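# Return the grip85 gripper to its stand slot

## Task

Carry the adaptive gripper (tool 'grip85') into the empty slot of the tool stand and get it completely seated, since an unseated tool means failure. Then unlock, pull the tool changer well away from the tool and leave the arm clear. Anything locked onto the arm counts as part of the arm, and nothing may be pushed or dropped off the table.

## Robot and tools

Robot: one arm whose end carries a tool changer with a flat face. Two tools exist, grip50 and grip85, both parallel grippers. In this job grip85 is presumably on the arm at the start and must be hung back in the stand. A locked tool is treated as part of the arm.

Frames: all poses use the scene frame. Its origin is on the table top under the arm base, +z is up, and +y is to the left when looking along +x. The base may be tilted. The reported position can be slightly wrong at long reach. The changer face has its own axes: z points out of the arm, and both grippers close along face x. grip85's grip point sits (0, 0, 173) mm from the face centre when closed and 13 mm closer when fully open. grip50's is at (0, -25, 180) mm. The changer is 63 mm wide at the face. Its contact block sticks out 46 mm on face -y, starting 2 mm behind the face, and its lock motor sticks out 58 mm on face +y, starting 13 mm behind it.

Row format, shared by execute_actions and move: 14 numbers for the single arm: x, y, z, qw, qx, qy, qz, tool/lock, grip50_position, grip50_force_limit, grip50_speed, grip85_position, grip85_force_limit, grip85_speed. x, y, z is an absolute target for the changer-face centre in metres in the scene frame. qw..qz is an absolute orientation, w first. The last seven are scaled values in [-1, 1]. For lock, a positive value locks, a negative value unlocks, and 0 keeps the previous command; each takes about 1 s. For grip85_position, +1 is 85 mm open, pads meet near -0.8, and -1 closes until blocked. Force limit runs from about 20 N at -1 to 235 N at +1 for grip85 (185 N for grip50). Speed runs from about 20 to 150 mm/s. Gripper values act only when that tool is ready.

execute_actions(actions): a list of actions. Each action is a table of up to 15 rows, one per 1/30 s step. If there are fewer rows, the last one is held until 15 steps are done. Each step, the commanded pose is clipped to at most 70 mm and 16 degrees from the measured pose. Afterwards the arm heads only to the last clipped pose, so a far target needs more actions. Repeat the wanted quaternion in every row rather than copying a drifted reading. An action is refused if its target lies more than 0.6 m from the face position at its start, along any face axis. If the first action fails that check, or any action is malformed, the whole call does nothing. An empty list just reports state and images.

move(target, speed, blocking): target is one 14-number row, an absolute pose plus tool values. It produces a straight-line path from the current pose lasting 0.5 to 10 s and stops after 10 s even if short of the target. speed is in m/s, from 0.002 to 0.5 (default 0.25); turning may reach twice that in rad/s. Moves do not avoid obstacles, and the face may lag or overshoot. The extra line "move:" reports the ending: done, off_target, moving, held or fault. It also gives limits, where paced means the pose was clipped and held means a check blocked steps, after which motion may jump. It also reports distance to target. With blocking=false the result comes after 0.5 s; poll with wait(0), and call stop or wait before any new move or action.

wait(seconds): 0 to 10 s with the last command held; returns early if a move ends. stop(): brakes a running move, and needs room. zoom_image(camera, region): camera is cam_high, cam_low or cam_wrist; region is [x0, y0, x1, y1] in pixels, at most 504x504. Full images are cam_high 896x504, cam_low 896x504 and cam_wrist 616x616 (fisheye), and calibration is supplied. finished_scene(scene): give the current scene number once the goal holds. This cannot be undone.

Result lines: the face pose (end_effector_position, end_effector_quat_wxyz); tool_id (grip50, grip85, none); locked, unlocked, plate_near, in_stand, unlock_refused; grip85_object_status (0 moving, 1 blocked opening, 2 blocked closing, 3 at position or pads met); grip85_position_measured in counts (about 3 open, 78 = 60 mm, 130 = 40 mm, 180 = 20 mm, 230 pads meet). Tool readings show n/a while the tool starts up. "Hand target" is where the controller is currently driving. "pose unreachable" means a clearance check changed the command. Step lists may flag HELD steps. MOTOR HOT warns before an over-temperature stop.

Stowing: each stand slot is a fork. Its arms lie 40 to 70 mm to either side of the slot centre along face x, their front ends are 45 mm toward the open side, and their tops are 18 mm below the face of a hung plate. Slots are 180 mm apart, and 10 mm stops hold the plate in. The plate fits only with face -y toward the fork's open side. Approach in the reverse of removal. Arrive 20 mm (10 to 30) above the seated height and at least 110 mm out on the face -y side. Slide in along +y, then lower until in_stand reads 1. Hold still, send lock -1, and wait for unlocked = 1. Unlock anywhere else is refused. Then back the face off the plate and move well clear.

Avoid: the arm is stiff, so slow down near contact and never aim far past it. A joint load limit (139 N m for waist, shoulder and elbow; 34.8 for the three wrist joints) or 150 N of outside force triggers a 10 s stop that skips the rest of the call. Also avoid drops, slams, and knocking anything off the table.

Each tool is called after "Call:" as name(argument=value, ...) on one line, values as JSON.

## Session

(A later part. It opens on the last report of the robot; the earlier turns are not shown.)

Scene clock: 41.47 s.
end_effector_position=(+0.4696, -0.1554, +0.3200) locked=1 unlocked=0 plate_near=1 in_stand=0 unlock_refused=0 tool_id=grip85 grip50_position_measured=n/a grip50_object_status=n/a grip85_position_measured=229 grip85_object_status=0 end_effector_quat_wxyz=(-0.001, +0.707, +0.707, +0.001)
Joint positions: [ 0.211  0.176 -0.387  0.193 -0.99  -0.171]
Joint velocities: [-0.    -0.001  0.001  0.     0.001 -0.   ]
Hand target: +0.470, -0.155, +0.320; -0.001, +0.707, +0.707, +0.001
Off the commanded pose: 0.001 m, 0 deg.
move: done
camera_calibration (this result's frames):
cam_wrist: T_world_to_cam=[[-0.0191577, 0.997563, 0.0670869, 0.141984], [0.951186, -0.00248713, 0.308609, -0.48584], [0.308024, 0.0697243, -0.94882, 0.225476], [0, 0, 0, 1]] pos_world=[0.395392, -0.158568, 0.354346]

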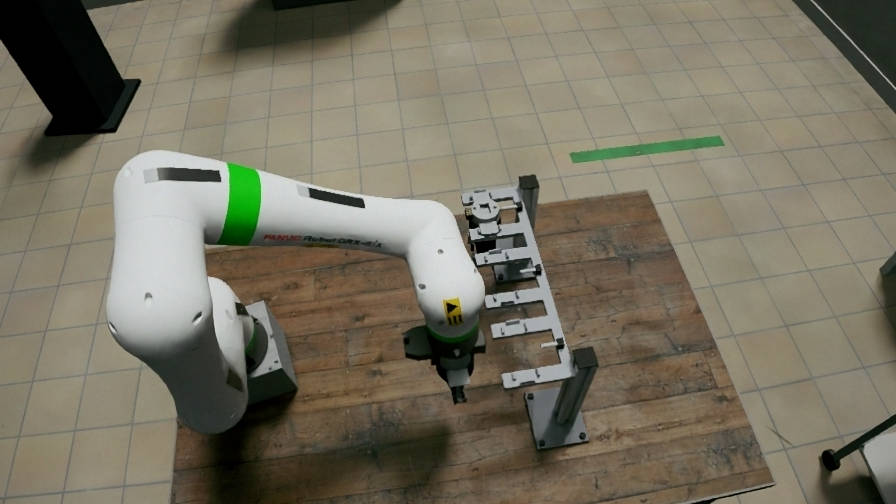

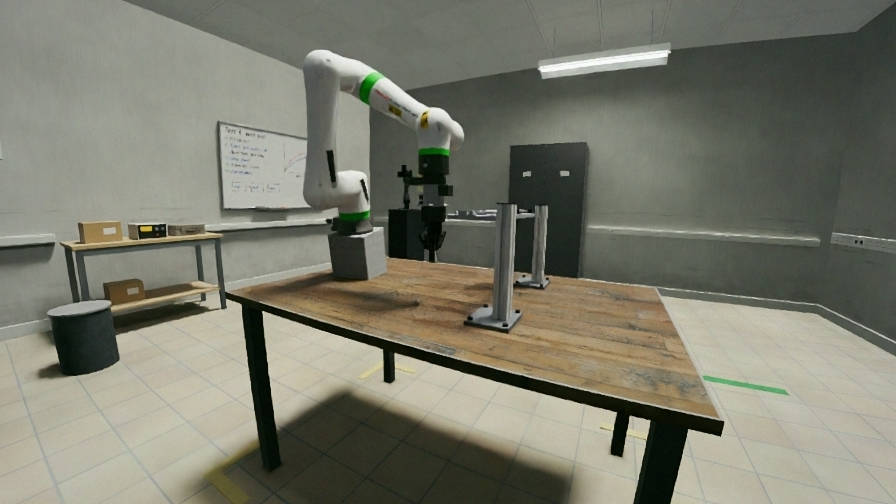

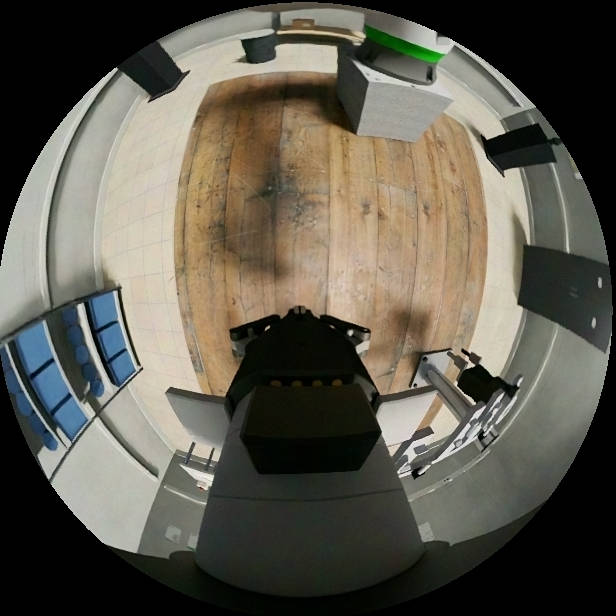

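Call:
move(target=[0.525,-0.156,0.32,0,0.707,0.707,0,1,1,0,0,-0.8,0,1], speed=0.1)

Call:
zoom_image(camera="cam_wrist", region=[100, 280, 516, 480])

Call:
zoom_image(camera="cam_high", region=[440, 280, 600, 420])

Scene clock: 42.40 s.
end_effector_position=(+0.5250, -0.1561, +0.3199) locked=1 unlocked=0 plate_near=1 in_stand=0 unlock_refused=0 tool_id=grip85 grip50_position_measured=n/a grip50_object_status=n/a grip85_position_measured=229 grip85_object_status=3 end_effector_quat_wxyz=(-0.000, +0.707, +0.707, +0.000)
Joint positions: [ 0.204  0.299 -0.227  0.19  -1.026 -0.156]
Joint velocities: [-0.    -0.     0.     0.001 -0.    -0.   ]
Hand target: +0.525, -0.156, +0.320; -0.000, +0.707, +0.707, +0.000
Off the commanded pose: 0.000 m, 0 deg.
move: done
camera_calibration (this result's frames):
cam_wrist: T_world_to_cam=[[-0.0191563, 0.997677, 0.0653658, 0.144316], [0.951317, -0.00192707, 0.308208, -0.53836], [0.307618, 0.0680877, -0.949071, 0.208382], [0, 0, 0, 1]] pos_world=[0.450814, -0.159207, 0.354263]

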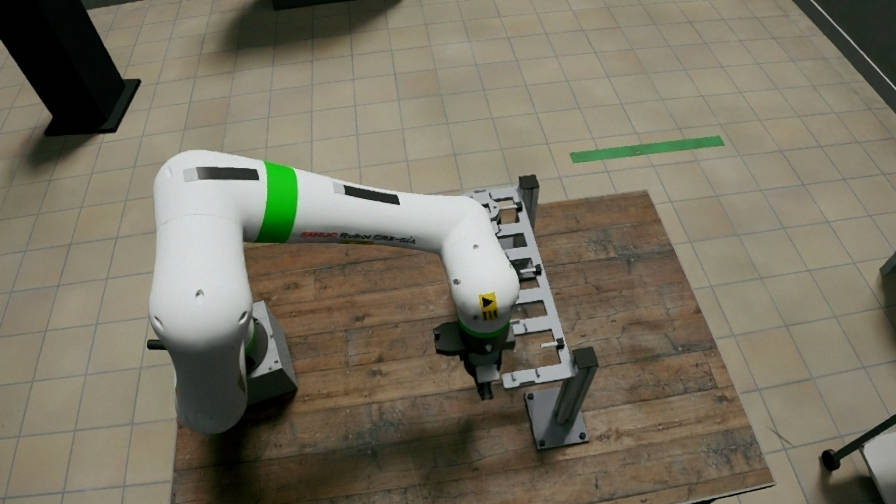

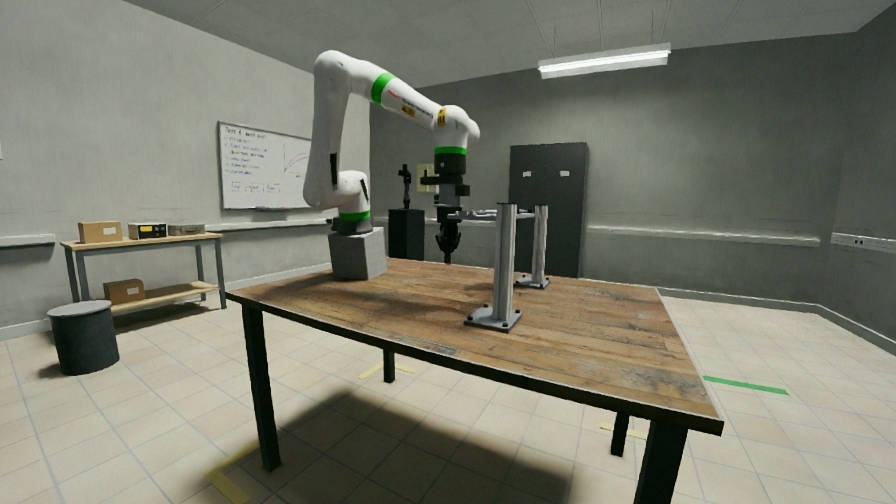

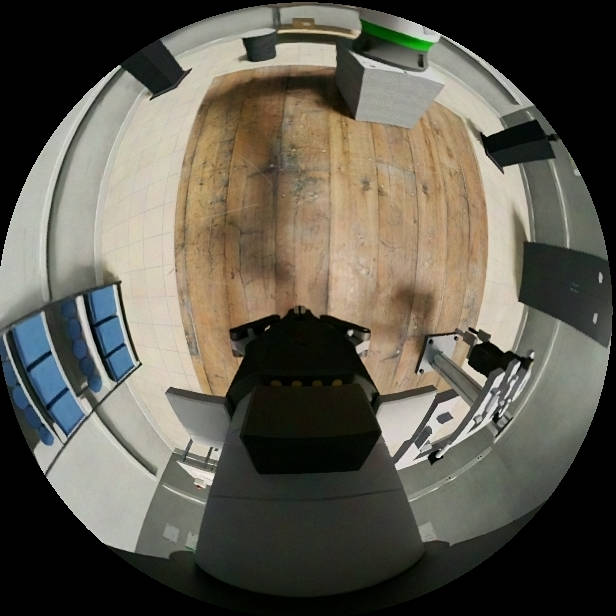

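Region (100, 280, 516, 480) of cam_wrist's 616x616 image, scaled by 1.212, with more detail than that image has; it fills the top 242 rows of this view, and the rest is white.

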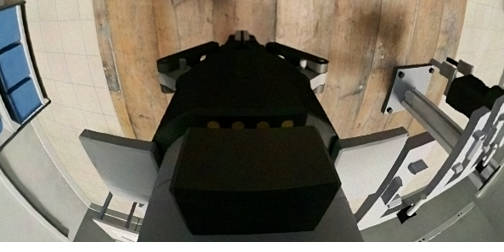

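Region (440, 280, 600, 420) of cam_high's 896x504 image, scaled by 3.150, with more detail than that image has; it fills the top 441 rows of this view, and the rest is white.

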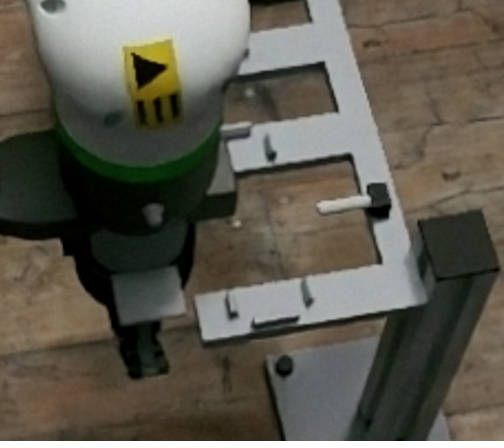

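Call:
move(target=[0.575,-0.156,0.32,0,0.707,0.707,0,1,1,0,0,-0.8,0,1], speed=0.06)

Call:
zoom_image(camera="cam_wrist", region=[100, 280, 516, 480])

Call:
zoom_image(camera="cam_high", region=[440, 280, 600, 420])

Scene clock: 43.67 s.
end_effector_position=(+0.5750, -0.1561, +0.3199) locked=1 unlocked=0 plate_near=1 in_stand=0 unlock_refused=0 tool_id=grip85 grip50_position_measured=n/a grip50_object_status=n/a grip85_position_measured=229 grip85_object_status=3 end_effector_quat_wxyz=(-0.000, +0.707, +0.707, +0.000)
Joint positions: [ 0.199  0.409 -0.07   0.185 -1.071 -0.141]
Joint velocities: [ 0.    -0.     0.001 -0.001  0.     0.   ]
Hand target: +0.575, -0.156, +0.320; -0.000, +0.707, +0.707, +0.000
Off the commanded pose: 0.000 m, 0 deg.
move: done
camera_calibration (this result's frames):
cam_wrist: T_world_to_cam=[[-0.0191982, 0.997678, 0.0653526, 0.145288], [0.95131, -0.00188466, 0.308231, -0.585953], [0.307639, 0.068088, -0.949064, 0.192984], [0, 0, 0, 1]] pos_world=[0.500843, -0.159194, 0.354269]

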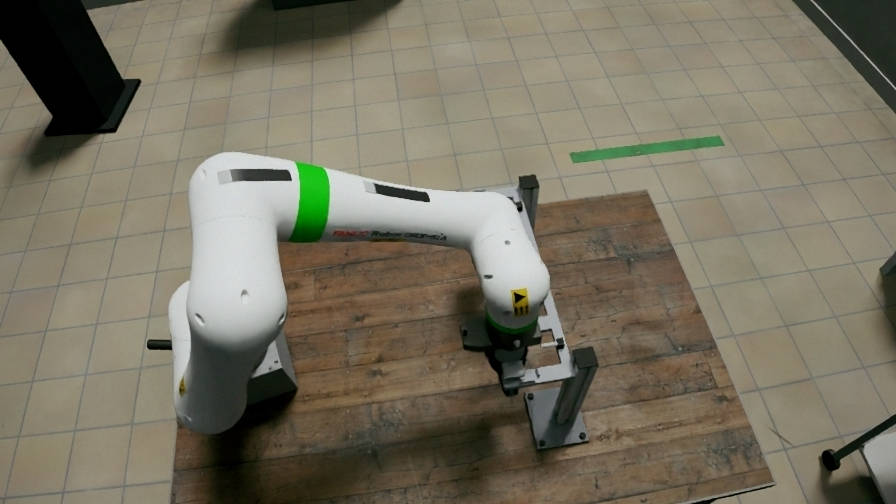

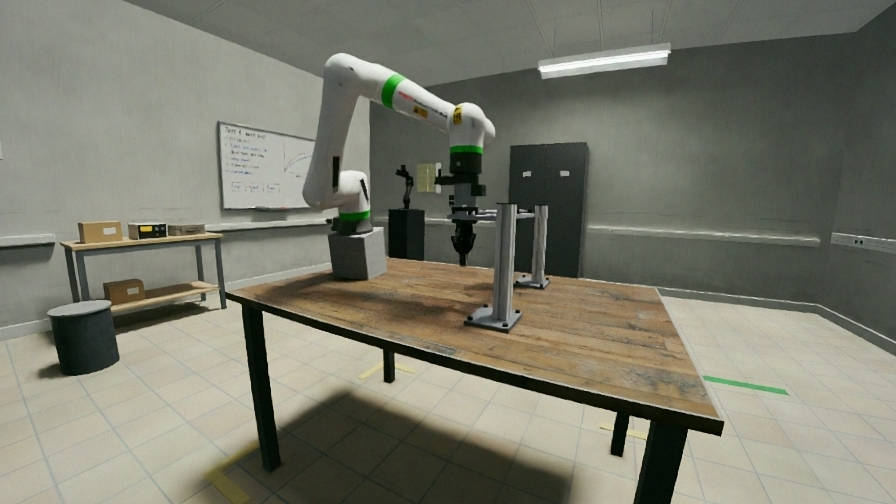

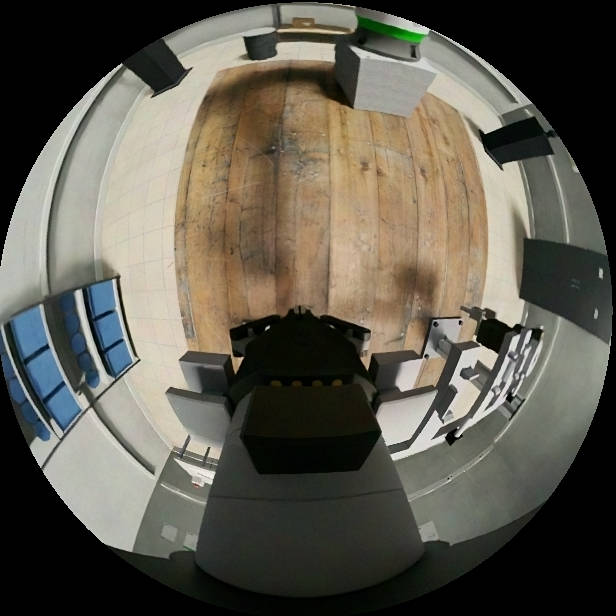

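Region (100, 280, 516, 480) of cam_wrist's 616x616 image, scaled by 1.212, with more detail than that image has; it fills the top 242 rows of this view, and the rest is white.

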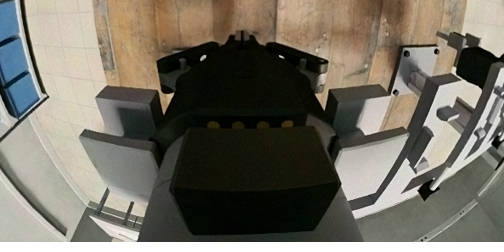

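Region (440, 280, 600, 420) of cam_high's 896x504 image, scaled by 3.150, with more detail than that image has; it fills the top 441 rows of this view, and the rest is white.

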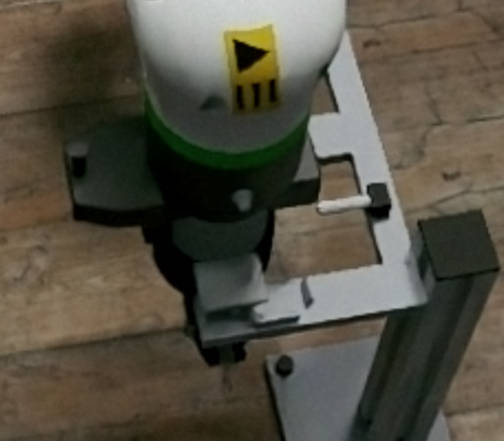

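Call:
move(target=[0.597,-0.156,0.32,0,0.707,0.707,0,1,1,0,0,-0.8,0,1], speed=0.05)

Call:
zoom_image(camera="cam_wrist", region=[100, 280, 516, 480])

Call:
zoom_image(camera="cam_high", region=[470, 300, 590, 410])

Scene clock: 44.47 s.
end_effector_position=(+0.5970, -0.1560, +0.3199) locked=1 unlocked=0 plate_near=1 in_stand=0 unlock_refused=0 tool_id=grip85 grip50_position_measured=n/a grip50_object_status=n/a grip85_position_measured=229 grip85_object_status=3 end_effector_quat_wxyz=(-0.000, +0.707, +0.707, +0.000)
Joint positions: [ 0.197  0.458  0.003  0.183 -1.094 -0.134]
Joint velocities: [ 0.  0. -0. -0.  0.  0.]
Hand target: +0.597, -0.156, +0.320; -0.000, +0.707, +0.707, +0.000
Off the commanded pose: 0.000 m, 0 deg.
move: done
camera_calibration (this result's frames):
cam_wrist: T_world_to_cam=[[-0.0191544, 0.997682, 0.0652981, 0.145637], [0.95131, -0.00190939, 0.308229, -0.606888], [0.307639, 0.0680227, -0.949068, 0.18627], [0, 0, 0, 1]] pos_world=[0.522825, -0.159129, 0.354334]

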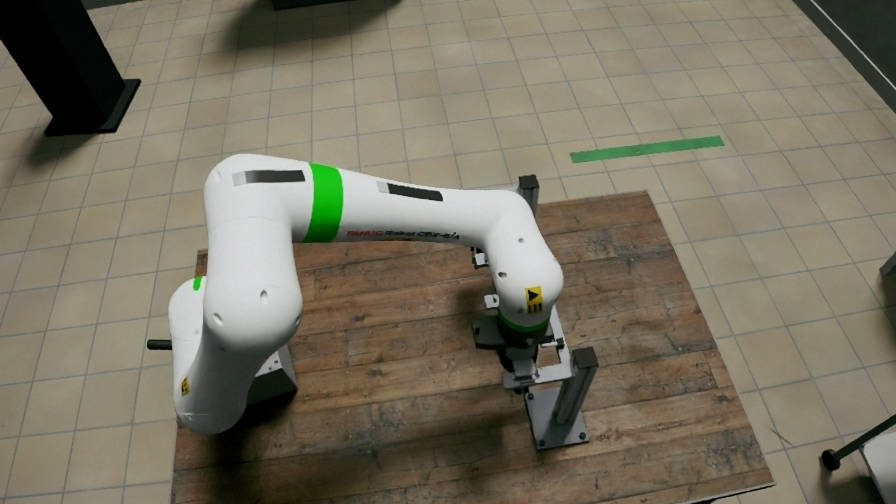

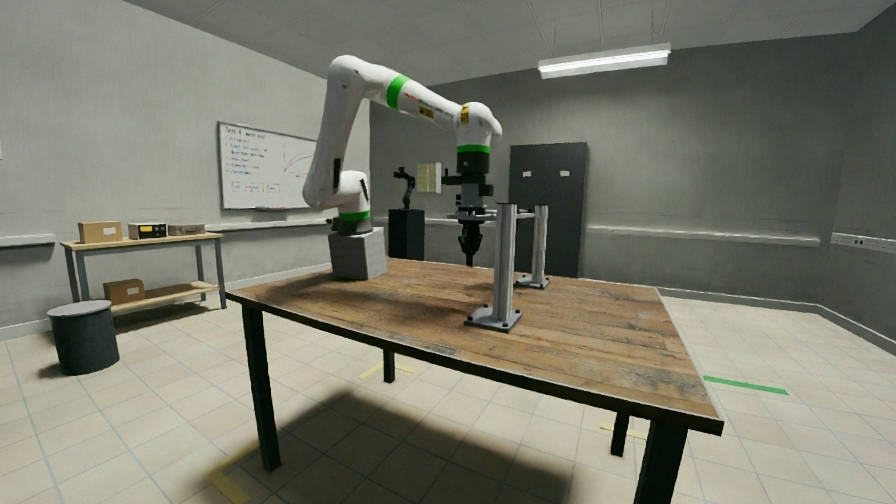

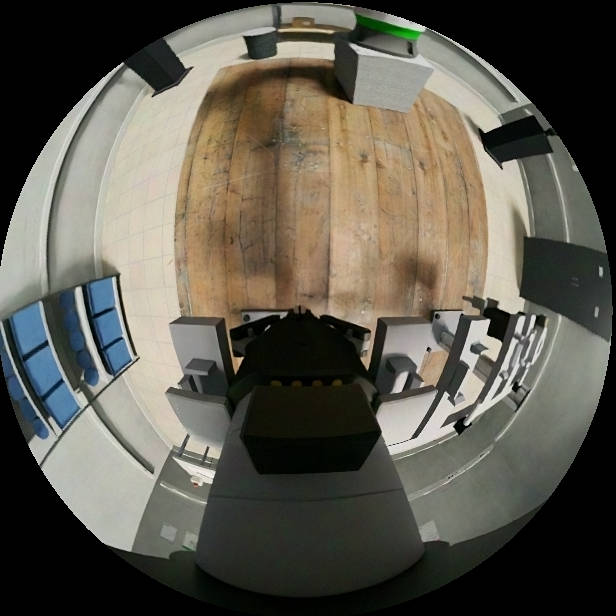

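Region (100, 280, 516, 480) of cam_wrist's 616x616 image, scaled by 1.212, with more detail than that image has; it fills the top 242 rows of this view, and the rest is white.

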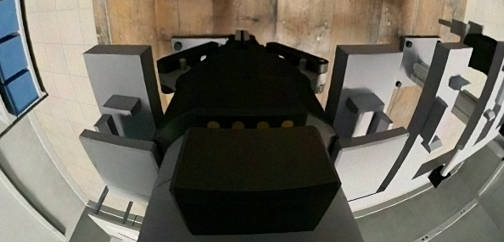

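Region (470, 300, 590, 410) of cam_high's 896x504 image, scaled by 4.200, with more detail than that image has; it fills the top 462 rows of this view, and the rest is white.

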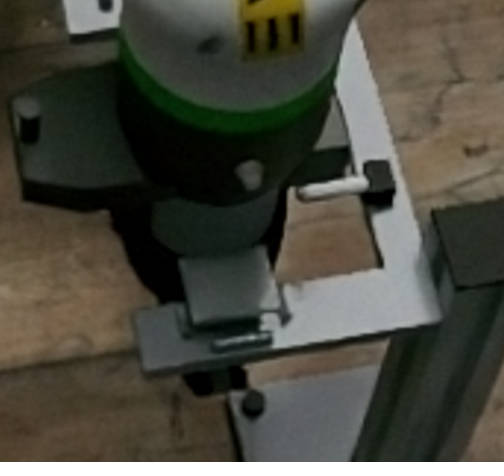

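Call:
execute_actions(actions=[[[0.597,-0.156,0.314,0,0.707,0.707,0,1,1,0,0,-0.8,0,1]],[[0.597,-0.156,0.311,0,0.707,0.707,0,1,1,0,0,-0.8,0,1]],[[0.597,-0.156,0.309,0,0.707,0.707,0,1,1,0,0,-0.8,0,1]]])

Call:
zoom_image(camera="cam_wrist", region=[140, 300, 460, 440])

Call:
zoom_image(camera="cam_high", region=[490, 330, 570, 400])

Scene clock: 46.07 s.
end_effector_position=(+0.5970, -0.1560, +0.3089) locked=1 unlocked=0 plate_near=1 in_stand=0 unlock_refused=0 tool_id=grip85 grip50_position_measured=n/a grip50_object_status=n/a grip85_position_measured=229 grip85_object_status=3 end_effector_quat_wxyz=(-0.000, +0.707, +0.707, -0.000)
Joint positions: [ 0.194  0.47  -0.008  0.185 -1.071 -0.136]
Joint velocities: [ 0.     0.001 -0.001  0.001 -0.002  0.   ]
Hand target: +0.597, -0.156, +0.309; +0.000, +0.707, +0.707, -0.000
Off the commanded pose: 0.000 m, 0 deg.
Step readings (end_effector_position; steps 1 to 15: 1st action; 16 to 30: 2nd action; 31 to 45: 3rd action):
0: (+0.5970, -0.1560, +0.3199)
1: (+0.5970, -0.1561, +0.3198)
2: (+0.5973, -0.1560, +0.3179)
4: (+0.5968, -0.1558, +0.3137)
8: (+0.5970, -0.1560, +0.3138)
15: (+0.5970, -0.1560, +0.3140)
16: (+0.5970, -0.1560, +0.3140)
17: (+0.5972, -0.1561, +0.3127)
19: (+0.5969, -0.1560, +0.3112)
23: (+0.5970, -0.1560, +0.3111)
30: (+0.5969, -0.1560, +0.3110)
31: (+0.5970, -0.1560, +0.3109)
32: (+0.5972, -0.1560, +0.3099)
34: (+0.5970, -0.1560, +0.3089)
38: (+0.5970, -0.1560, +0.3089)
45: end_effector_position above
camera_calibration (this result's frames):
cam_wrist: T_world_to_cam=[[-0.0191014, 0.997686, 0.0652519, 0.14628], [0.951345, -0.00193793, 0.308121, -0.60347], [0.307534, 0.0679626, -0.949107, 0.175863], [0, 0, 0, 1]] pos_world=[0.522819, -0.159063, 0.34331]

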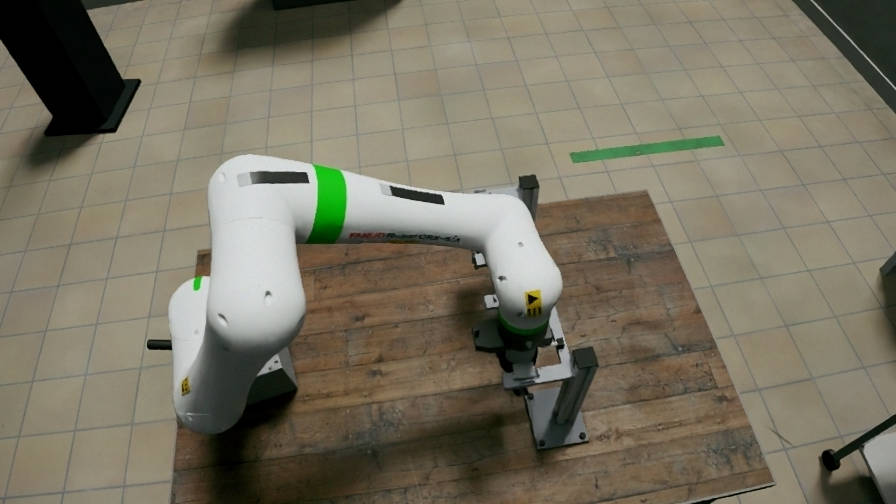

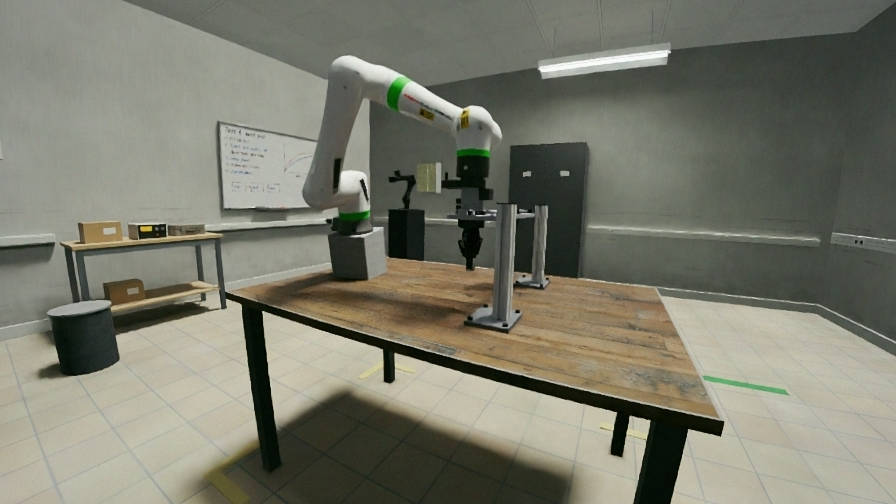

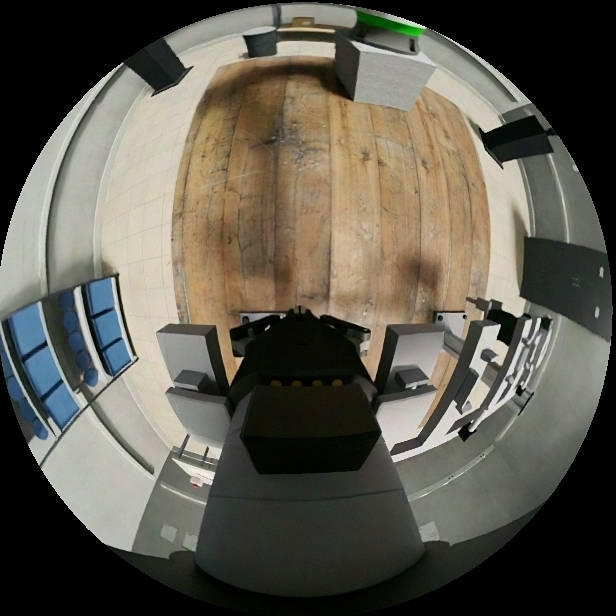

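Region (140, 300, 460, 440) of cam_wrist's 616x616 image, scaled by 1.575, with more detail than that image has; it fills the top 220 rows of this view, and the rest is white.

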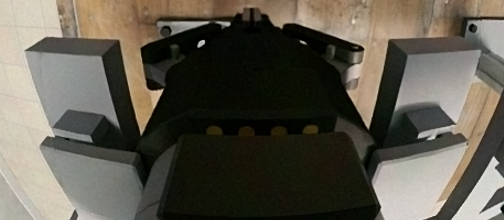

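Region (490, 330, 570, 400) of cam_high's 896x504 image, scaled by 6.300, with more detail than that image has; it fills the top 441 rows of this view, and the rest is white.

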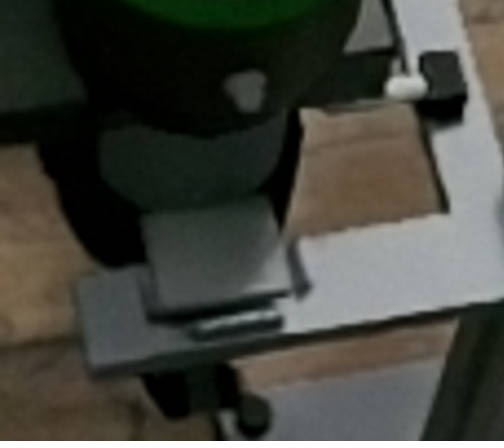

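Call:
execute_actions(actions=[[[0.597,-0.156,0.307,0,0.707,0.707,0,1,1,0,0,-0.8,0,1]],[[0.597,-0.156,0.305,0,0.707,0.707,0,1,1,0,0,-0.8,0,1]],[[0.597,-0.156,0.303,0,0.707,0.707,0,1,1,0,0,-0.8,0,1]],[[0.597,-0.156,0.3015,0,0.707,0.707,0,1,1,0,0,-0.8,0,1]]])

Scene clock: 48.17 s.
end_effector_position=(+0.5970, -0.1560, +0.3014) locked=1 unlocked=0 plate_near=1 in_stand=0 unlock_refused=0 tool_id=grip85 grip50_position_measured=n/a grip50_object_status=n/a grip85_position_measured=229 grip85_object_status=3 end_effector_quat_wxyz=(-0.000, +0.707, +0.707, -0.000)
Joint positions: [ 0.192  0.478 -0.015  0.186 -1.056 -0.137]
Joint velocities: [-0.    -0.002 -0.001  0.    -0.001 -0.   ]
Hand target: +0.597, -0.156, +0.302; +0.000, +0.707, +0.707, -0.000
Off the commanded pose: 0.000 m, 0 deg.
Step readings (end_effector_position; steps 1 to 15: 1st action; 16 to 30: 2nd action; 31 to 45: 3rd action; 46 to 60: 4th action):
0: (+0.5970, -0.1560, +0.3089)
1: (+0.5970, -0.1560, +0.3089)
2: (+0.5971, -0.1561, +0.3080)
4: (+0.5971, -0.1560, +0.3073)
8: (+0.5971, -0.1560, +0.3071)
15: (+0.5971, -0.1560, +0.3071)
16: (+0.5970, -0.1560, +0.3069)
17: (+0.5971, -0.1560, +0.3059)
19: (+0.5973, -0.1560, +0.3053)
23: (+0.5972, -0.1560, +0.3052)
30: (+0.5971, -0.1560, +0.3051)
31: (+0.5970, -0.1560, +0.3050)
32: (+0.5971, -0.1560, +0.3039)
34: (+0.5973, -0.1560, +0.3033)
38: (+0.5972, -0.1560, +0.3032)
45: (+0.5971, -0.1560, +0.3031)
46: (+0.5971, -0.1560, +0.3030)
47: (+0.5971, -0.1560, +0.3021)
49: (+0.5971, -0.1559, +0.3011)
53: (+0.5970, -0.1559, +0.3011)
60: end_effector_position above
camera_calibration (this result's frames):
cam_wrist: T_world_to_cam=[[-0.019166, 0.997686, 0.0652285, 0.146796], [0.951345, -0.0018691, 0.308121, -0.601132], [0.30753, 0.0679603, -0.949108, 0.168743], [0, 0, 0, 1]] pos_world=[0.522804, -0.159047, 0.335802]

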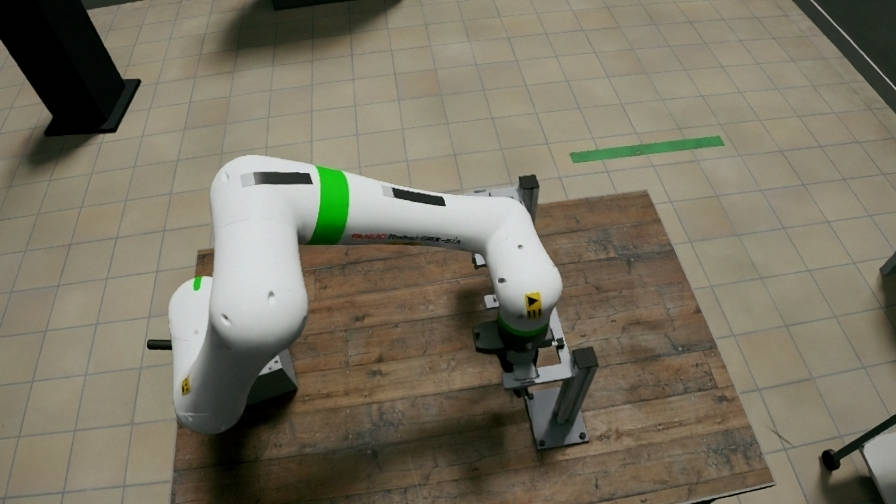

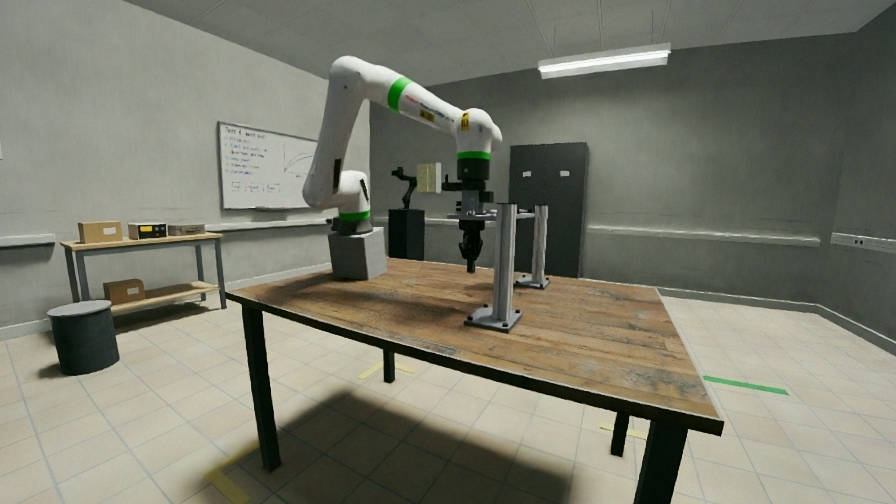

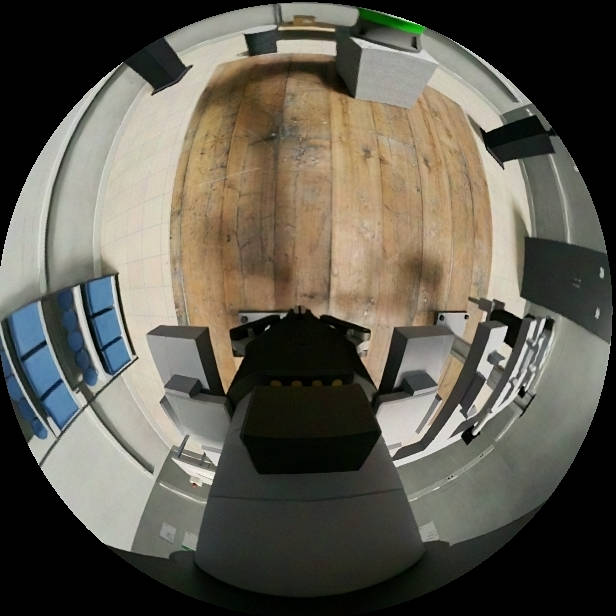

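Call:
execute_actions(actions=[[[0.597,-0.156,0.3004,0,0.707,0.707,0,1,1,0,0,-0.8,0,1]],[[0.597,-0.156,0.2995,0,0.707,0.707,0,1,1,0,0,-0.8,0,1]]])

Scene clock: 49.23 s.
end_effector_position=(+0.5970, -0.1560, +0.2995) locked=1 unlocked=0 plate_near=1 in_stand=1 unlock_refused=0 tool_id=grip85 grip50_position_measured=n/a grip50_object_status=n/a grip85_position_measured=229 grip85_object_status=3 end_effector_quat_wxyz=(+0.000, +0.707, +0.707, -0.000)
Joint positions: [ 0.191  0.481 -0.016  0.187 -1.052 -0.137]
Joint velocities: [ 0.    -0.     0.001 -0.001 -0.001  0.   ]
Hand target: +0.597, -0.156, +0.300; +0.000, +0.707, +0.707, -0.000
Off the commanded pose: 0.000 m, 0 deg.
Step readings (end_effector_position; steps 1 to 15: 1st action; 16 to 30: 2nd action):
0: (+0.5970, -0.1560, +0.3015)
1: (+0.5970, -0.1560, +0.3014)
2: (+0.5970, -0.1560, +0.3012)
4: (+0.5970, -0.1560, +0.3010)
8: (+0.5970, -0.1560, +0.3006)
15: (+0.5970, -0.1560, +0.3004)
16: (+0.5970, -0.1560, +0.3003)
17: (+0.5970, -0.1560, +0.2998)
19: (+0.5970, -0.1560, +0.2995)
23: (+0.5970, -0.1560, +0.2995)
30: end_effector_position above
camera_calibration (this result's frames):
cam_wrist: T_world_to_cam=[[-0.019169, 0.997686, 0.0652271, 0.146965], [0.95131, -0.00187355, 0.308229, -0.60056], [0.307638, 0.0679596, -0.949073, 0.166815], [0, 0, 0, 1]] pos_world=[0.522818, -0.159086, 0.333843]

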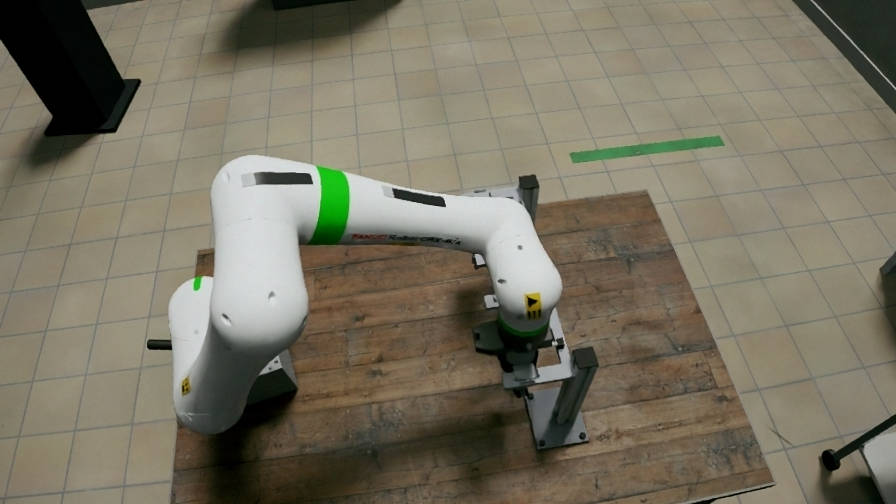

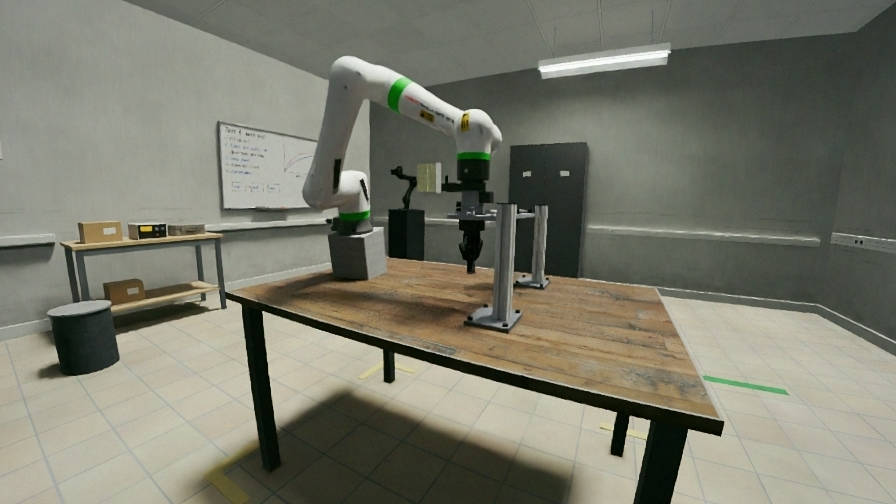

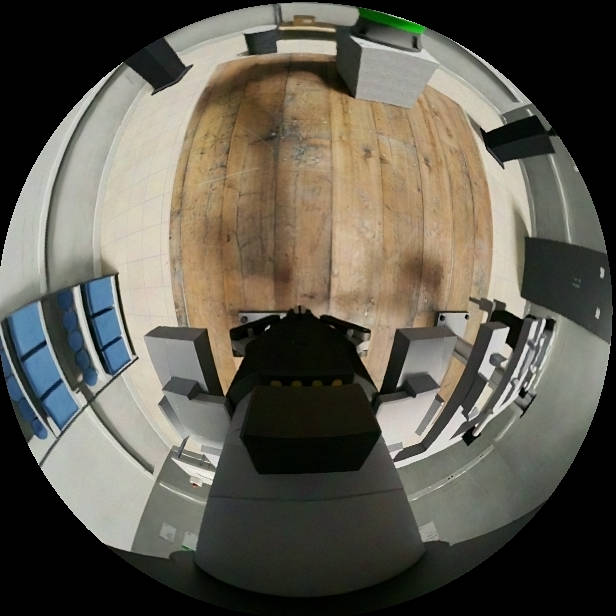

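Call:
execute_actions(actions=[[[0.597,-0.156,0.2995,0,0.707,0.707,0,-1,1,0,0,-0.8,0,1]],[[0.597,-0.156,0.2995,0,0.707,0.707,0,-1,1,0,0,-0.8,0,1]],[[0.597,-0.156,0.2995,0,0.707,0.707,0,-1,1,0,0,-0.8,0,1]]])

Scene clock: 50.77 s.
end_effector_position=(+0.5970, -0.1561, +0.2994) locked=0 unlocked=1 plate_near=1 in_stand=1 unlock_refused=0 tool_id=none grip50_position_measured=n/a grip50_object_status=n/a grip85_position_measured=n/a grip85_object_status=n/a end_effector_quat_wxyz=(-0.000, +0.707, +0.707, -0.000)
Joint positions: [ 0.191  0.481 -0.016  0.187 -1.052 -0.137]
Joint velocities: [ 0.     0.001 -0.     0.001  0.    -0.   ]
Hand target: +0.597, -0.156, +0.299; +0.000, +0.707, +0.707, -0.000
Off the commanded pose: 0.000 m, 0 deg.
Step readings (end_effector_position; steps 1 to 15: 1st action; 16 to 30: 2nd action; 31 to 45: 3rd action):
0: (+0.5970, -0.1560, +0.2995)
1: (+0.5970, -0.1560, +0.2994)
2: (+0.5970, -0.1560, +0.2994)
4: (+0.5969, -0.1560, +0.2994)
8: (+0.5969, -0.1560, +0.2994)
15: (+0.5969, -0.1561, +0.2994)
16: (+0.5969, -0.1561, +0.2994)
17: (+0.5969, -0.1561, +0.2994)
19: (+0.5969, -0.1561, +0.2994)
23: (+0.5969, -0.1561, +0.2994)
30: (+0.5969, -0.1561, +0.2994)
31: (+0.5969, -0.1561, +0.2994)
32: (+0.5969, -0.1561, +0.2994)
34: (+0.5969, -0.1561, +0.2994)
38: (+0.5969, -0.1561, +0.2994)
45: end_effector_position above
camera_calibration (this result's frames):
cam_wrist: T_world_to_cam=[[-0.0189836, 0.997688, 0.0652528, 0.146905], [0.95134, -0.00205171, 0.308137, -0.600536], [0.307558, 0.0679272, -0.949102, 0.166865], [0, 0, 0, 1]] pos_world=[0.522782, -0.159132, 0.333833]

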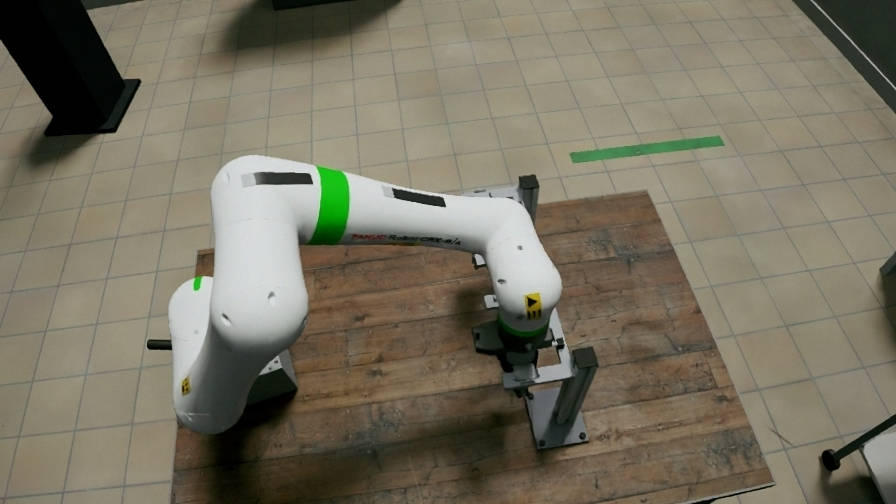

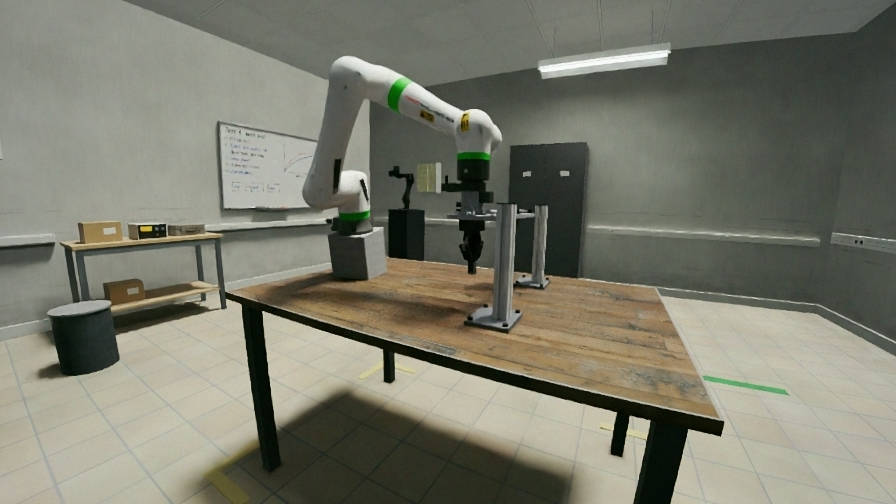

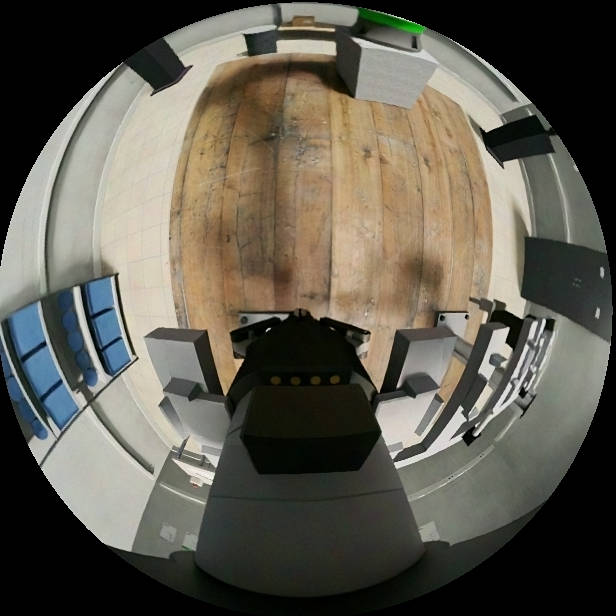

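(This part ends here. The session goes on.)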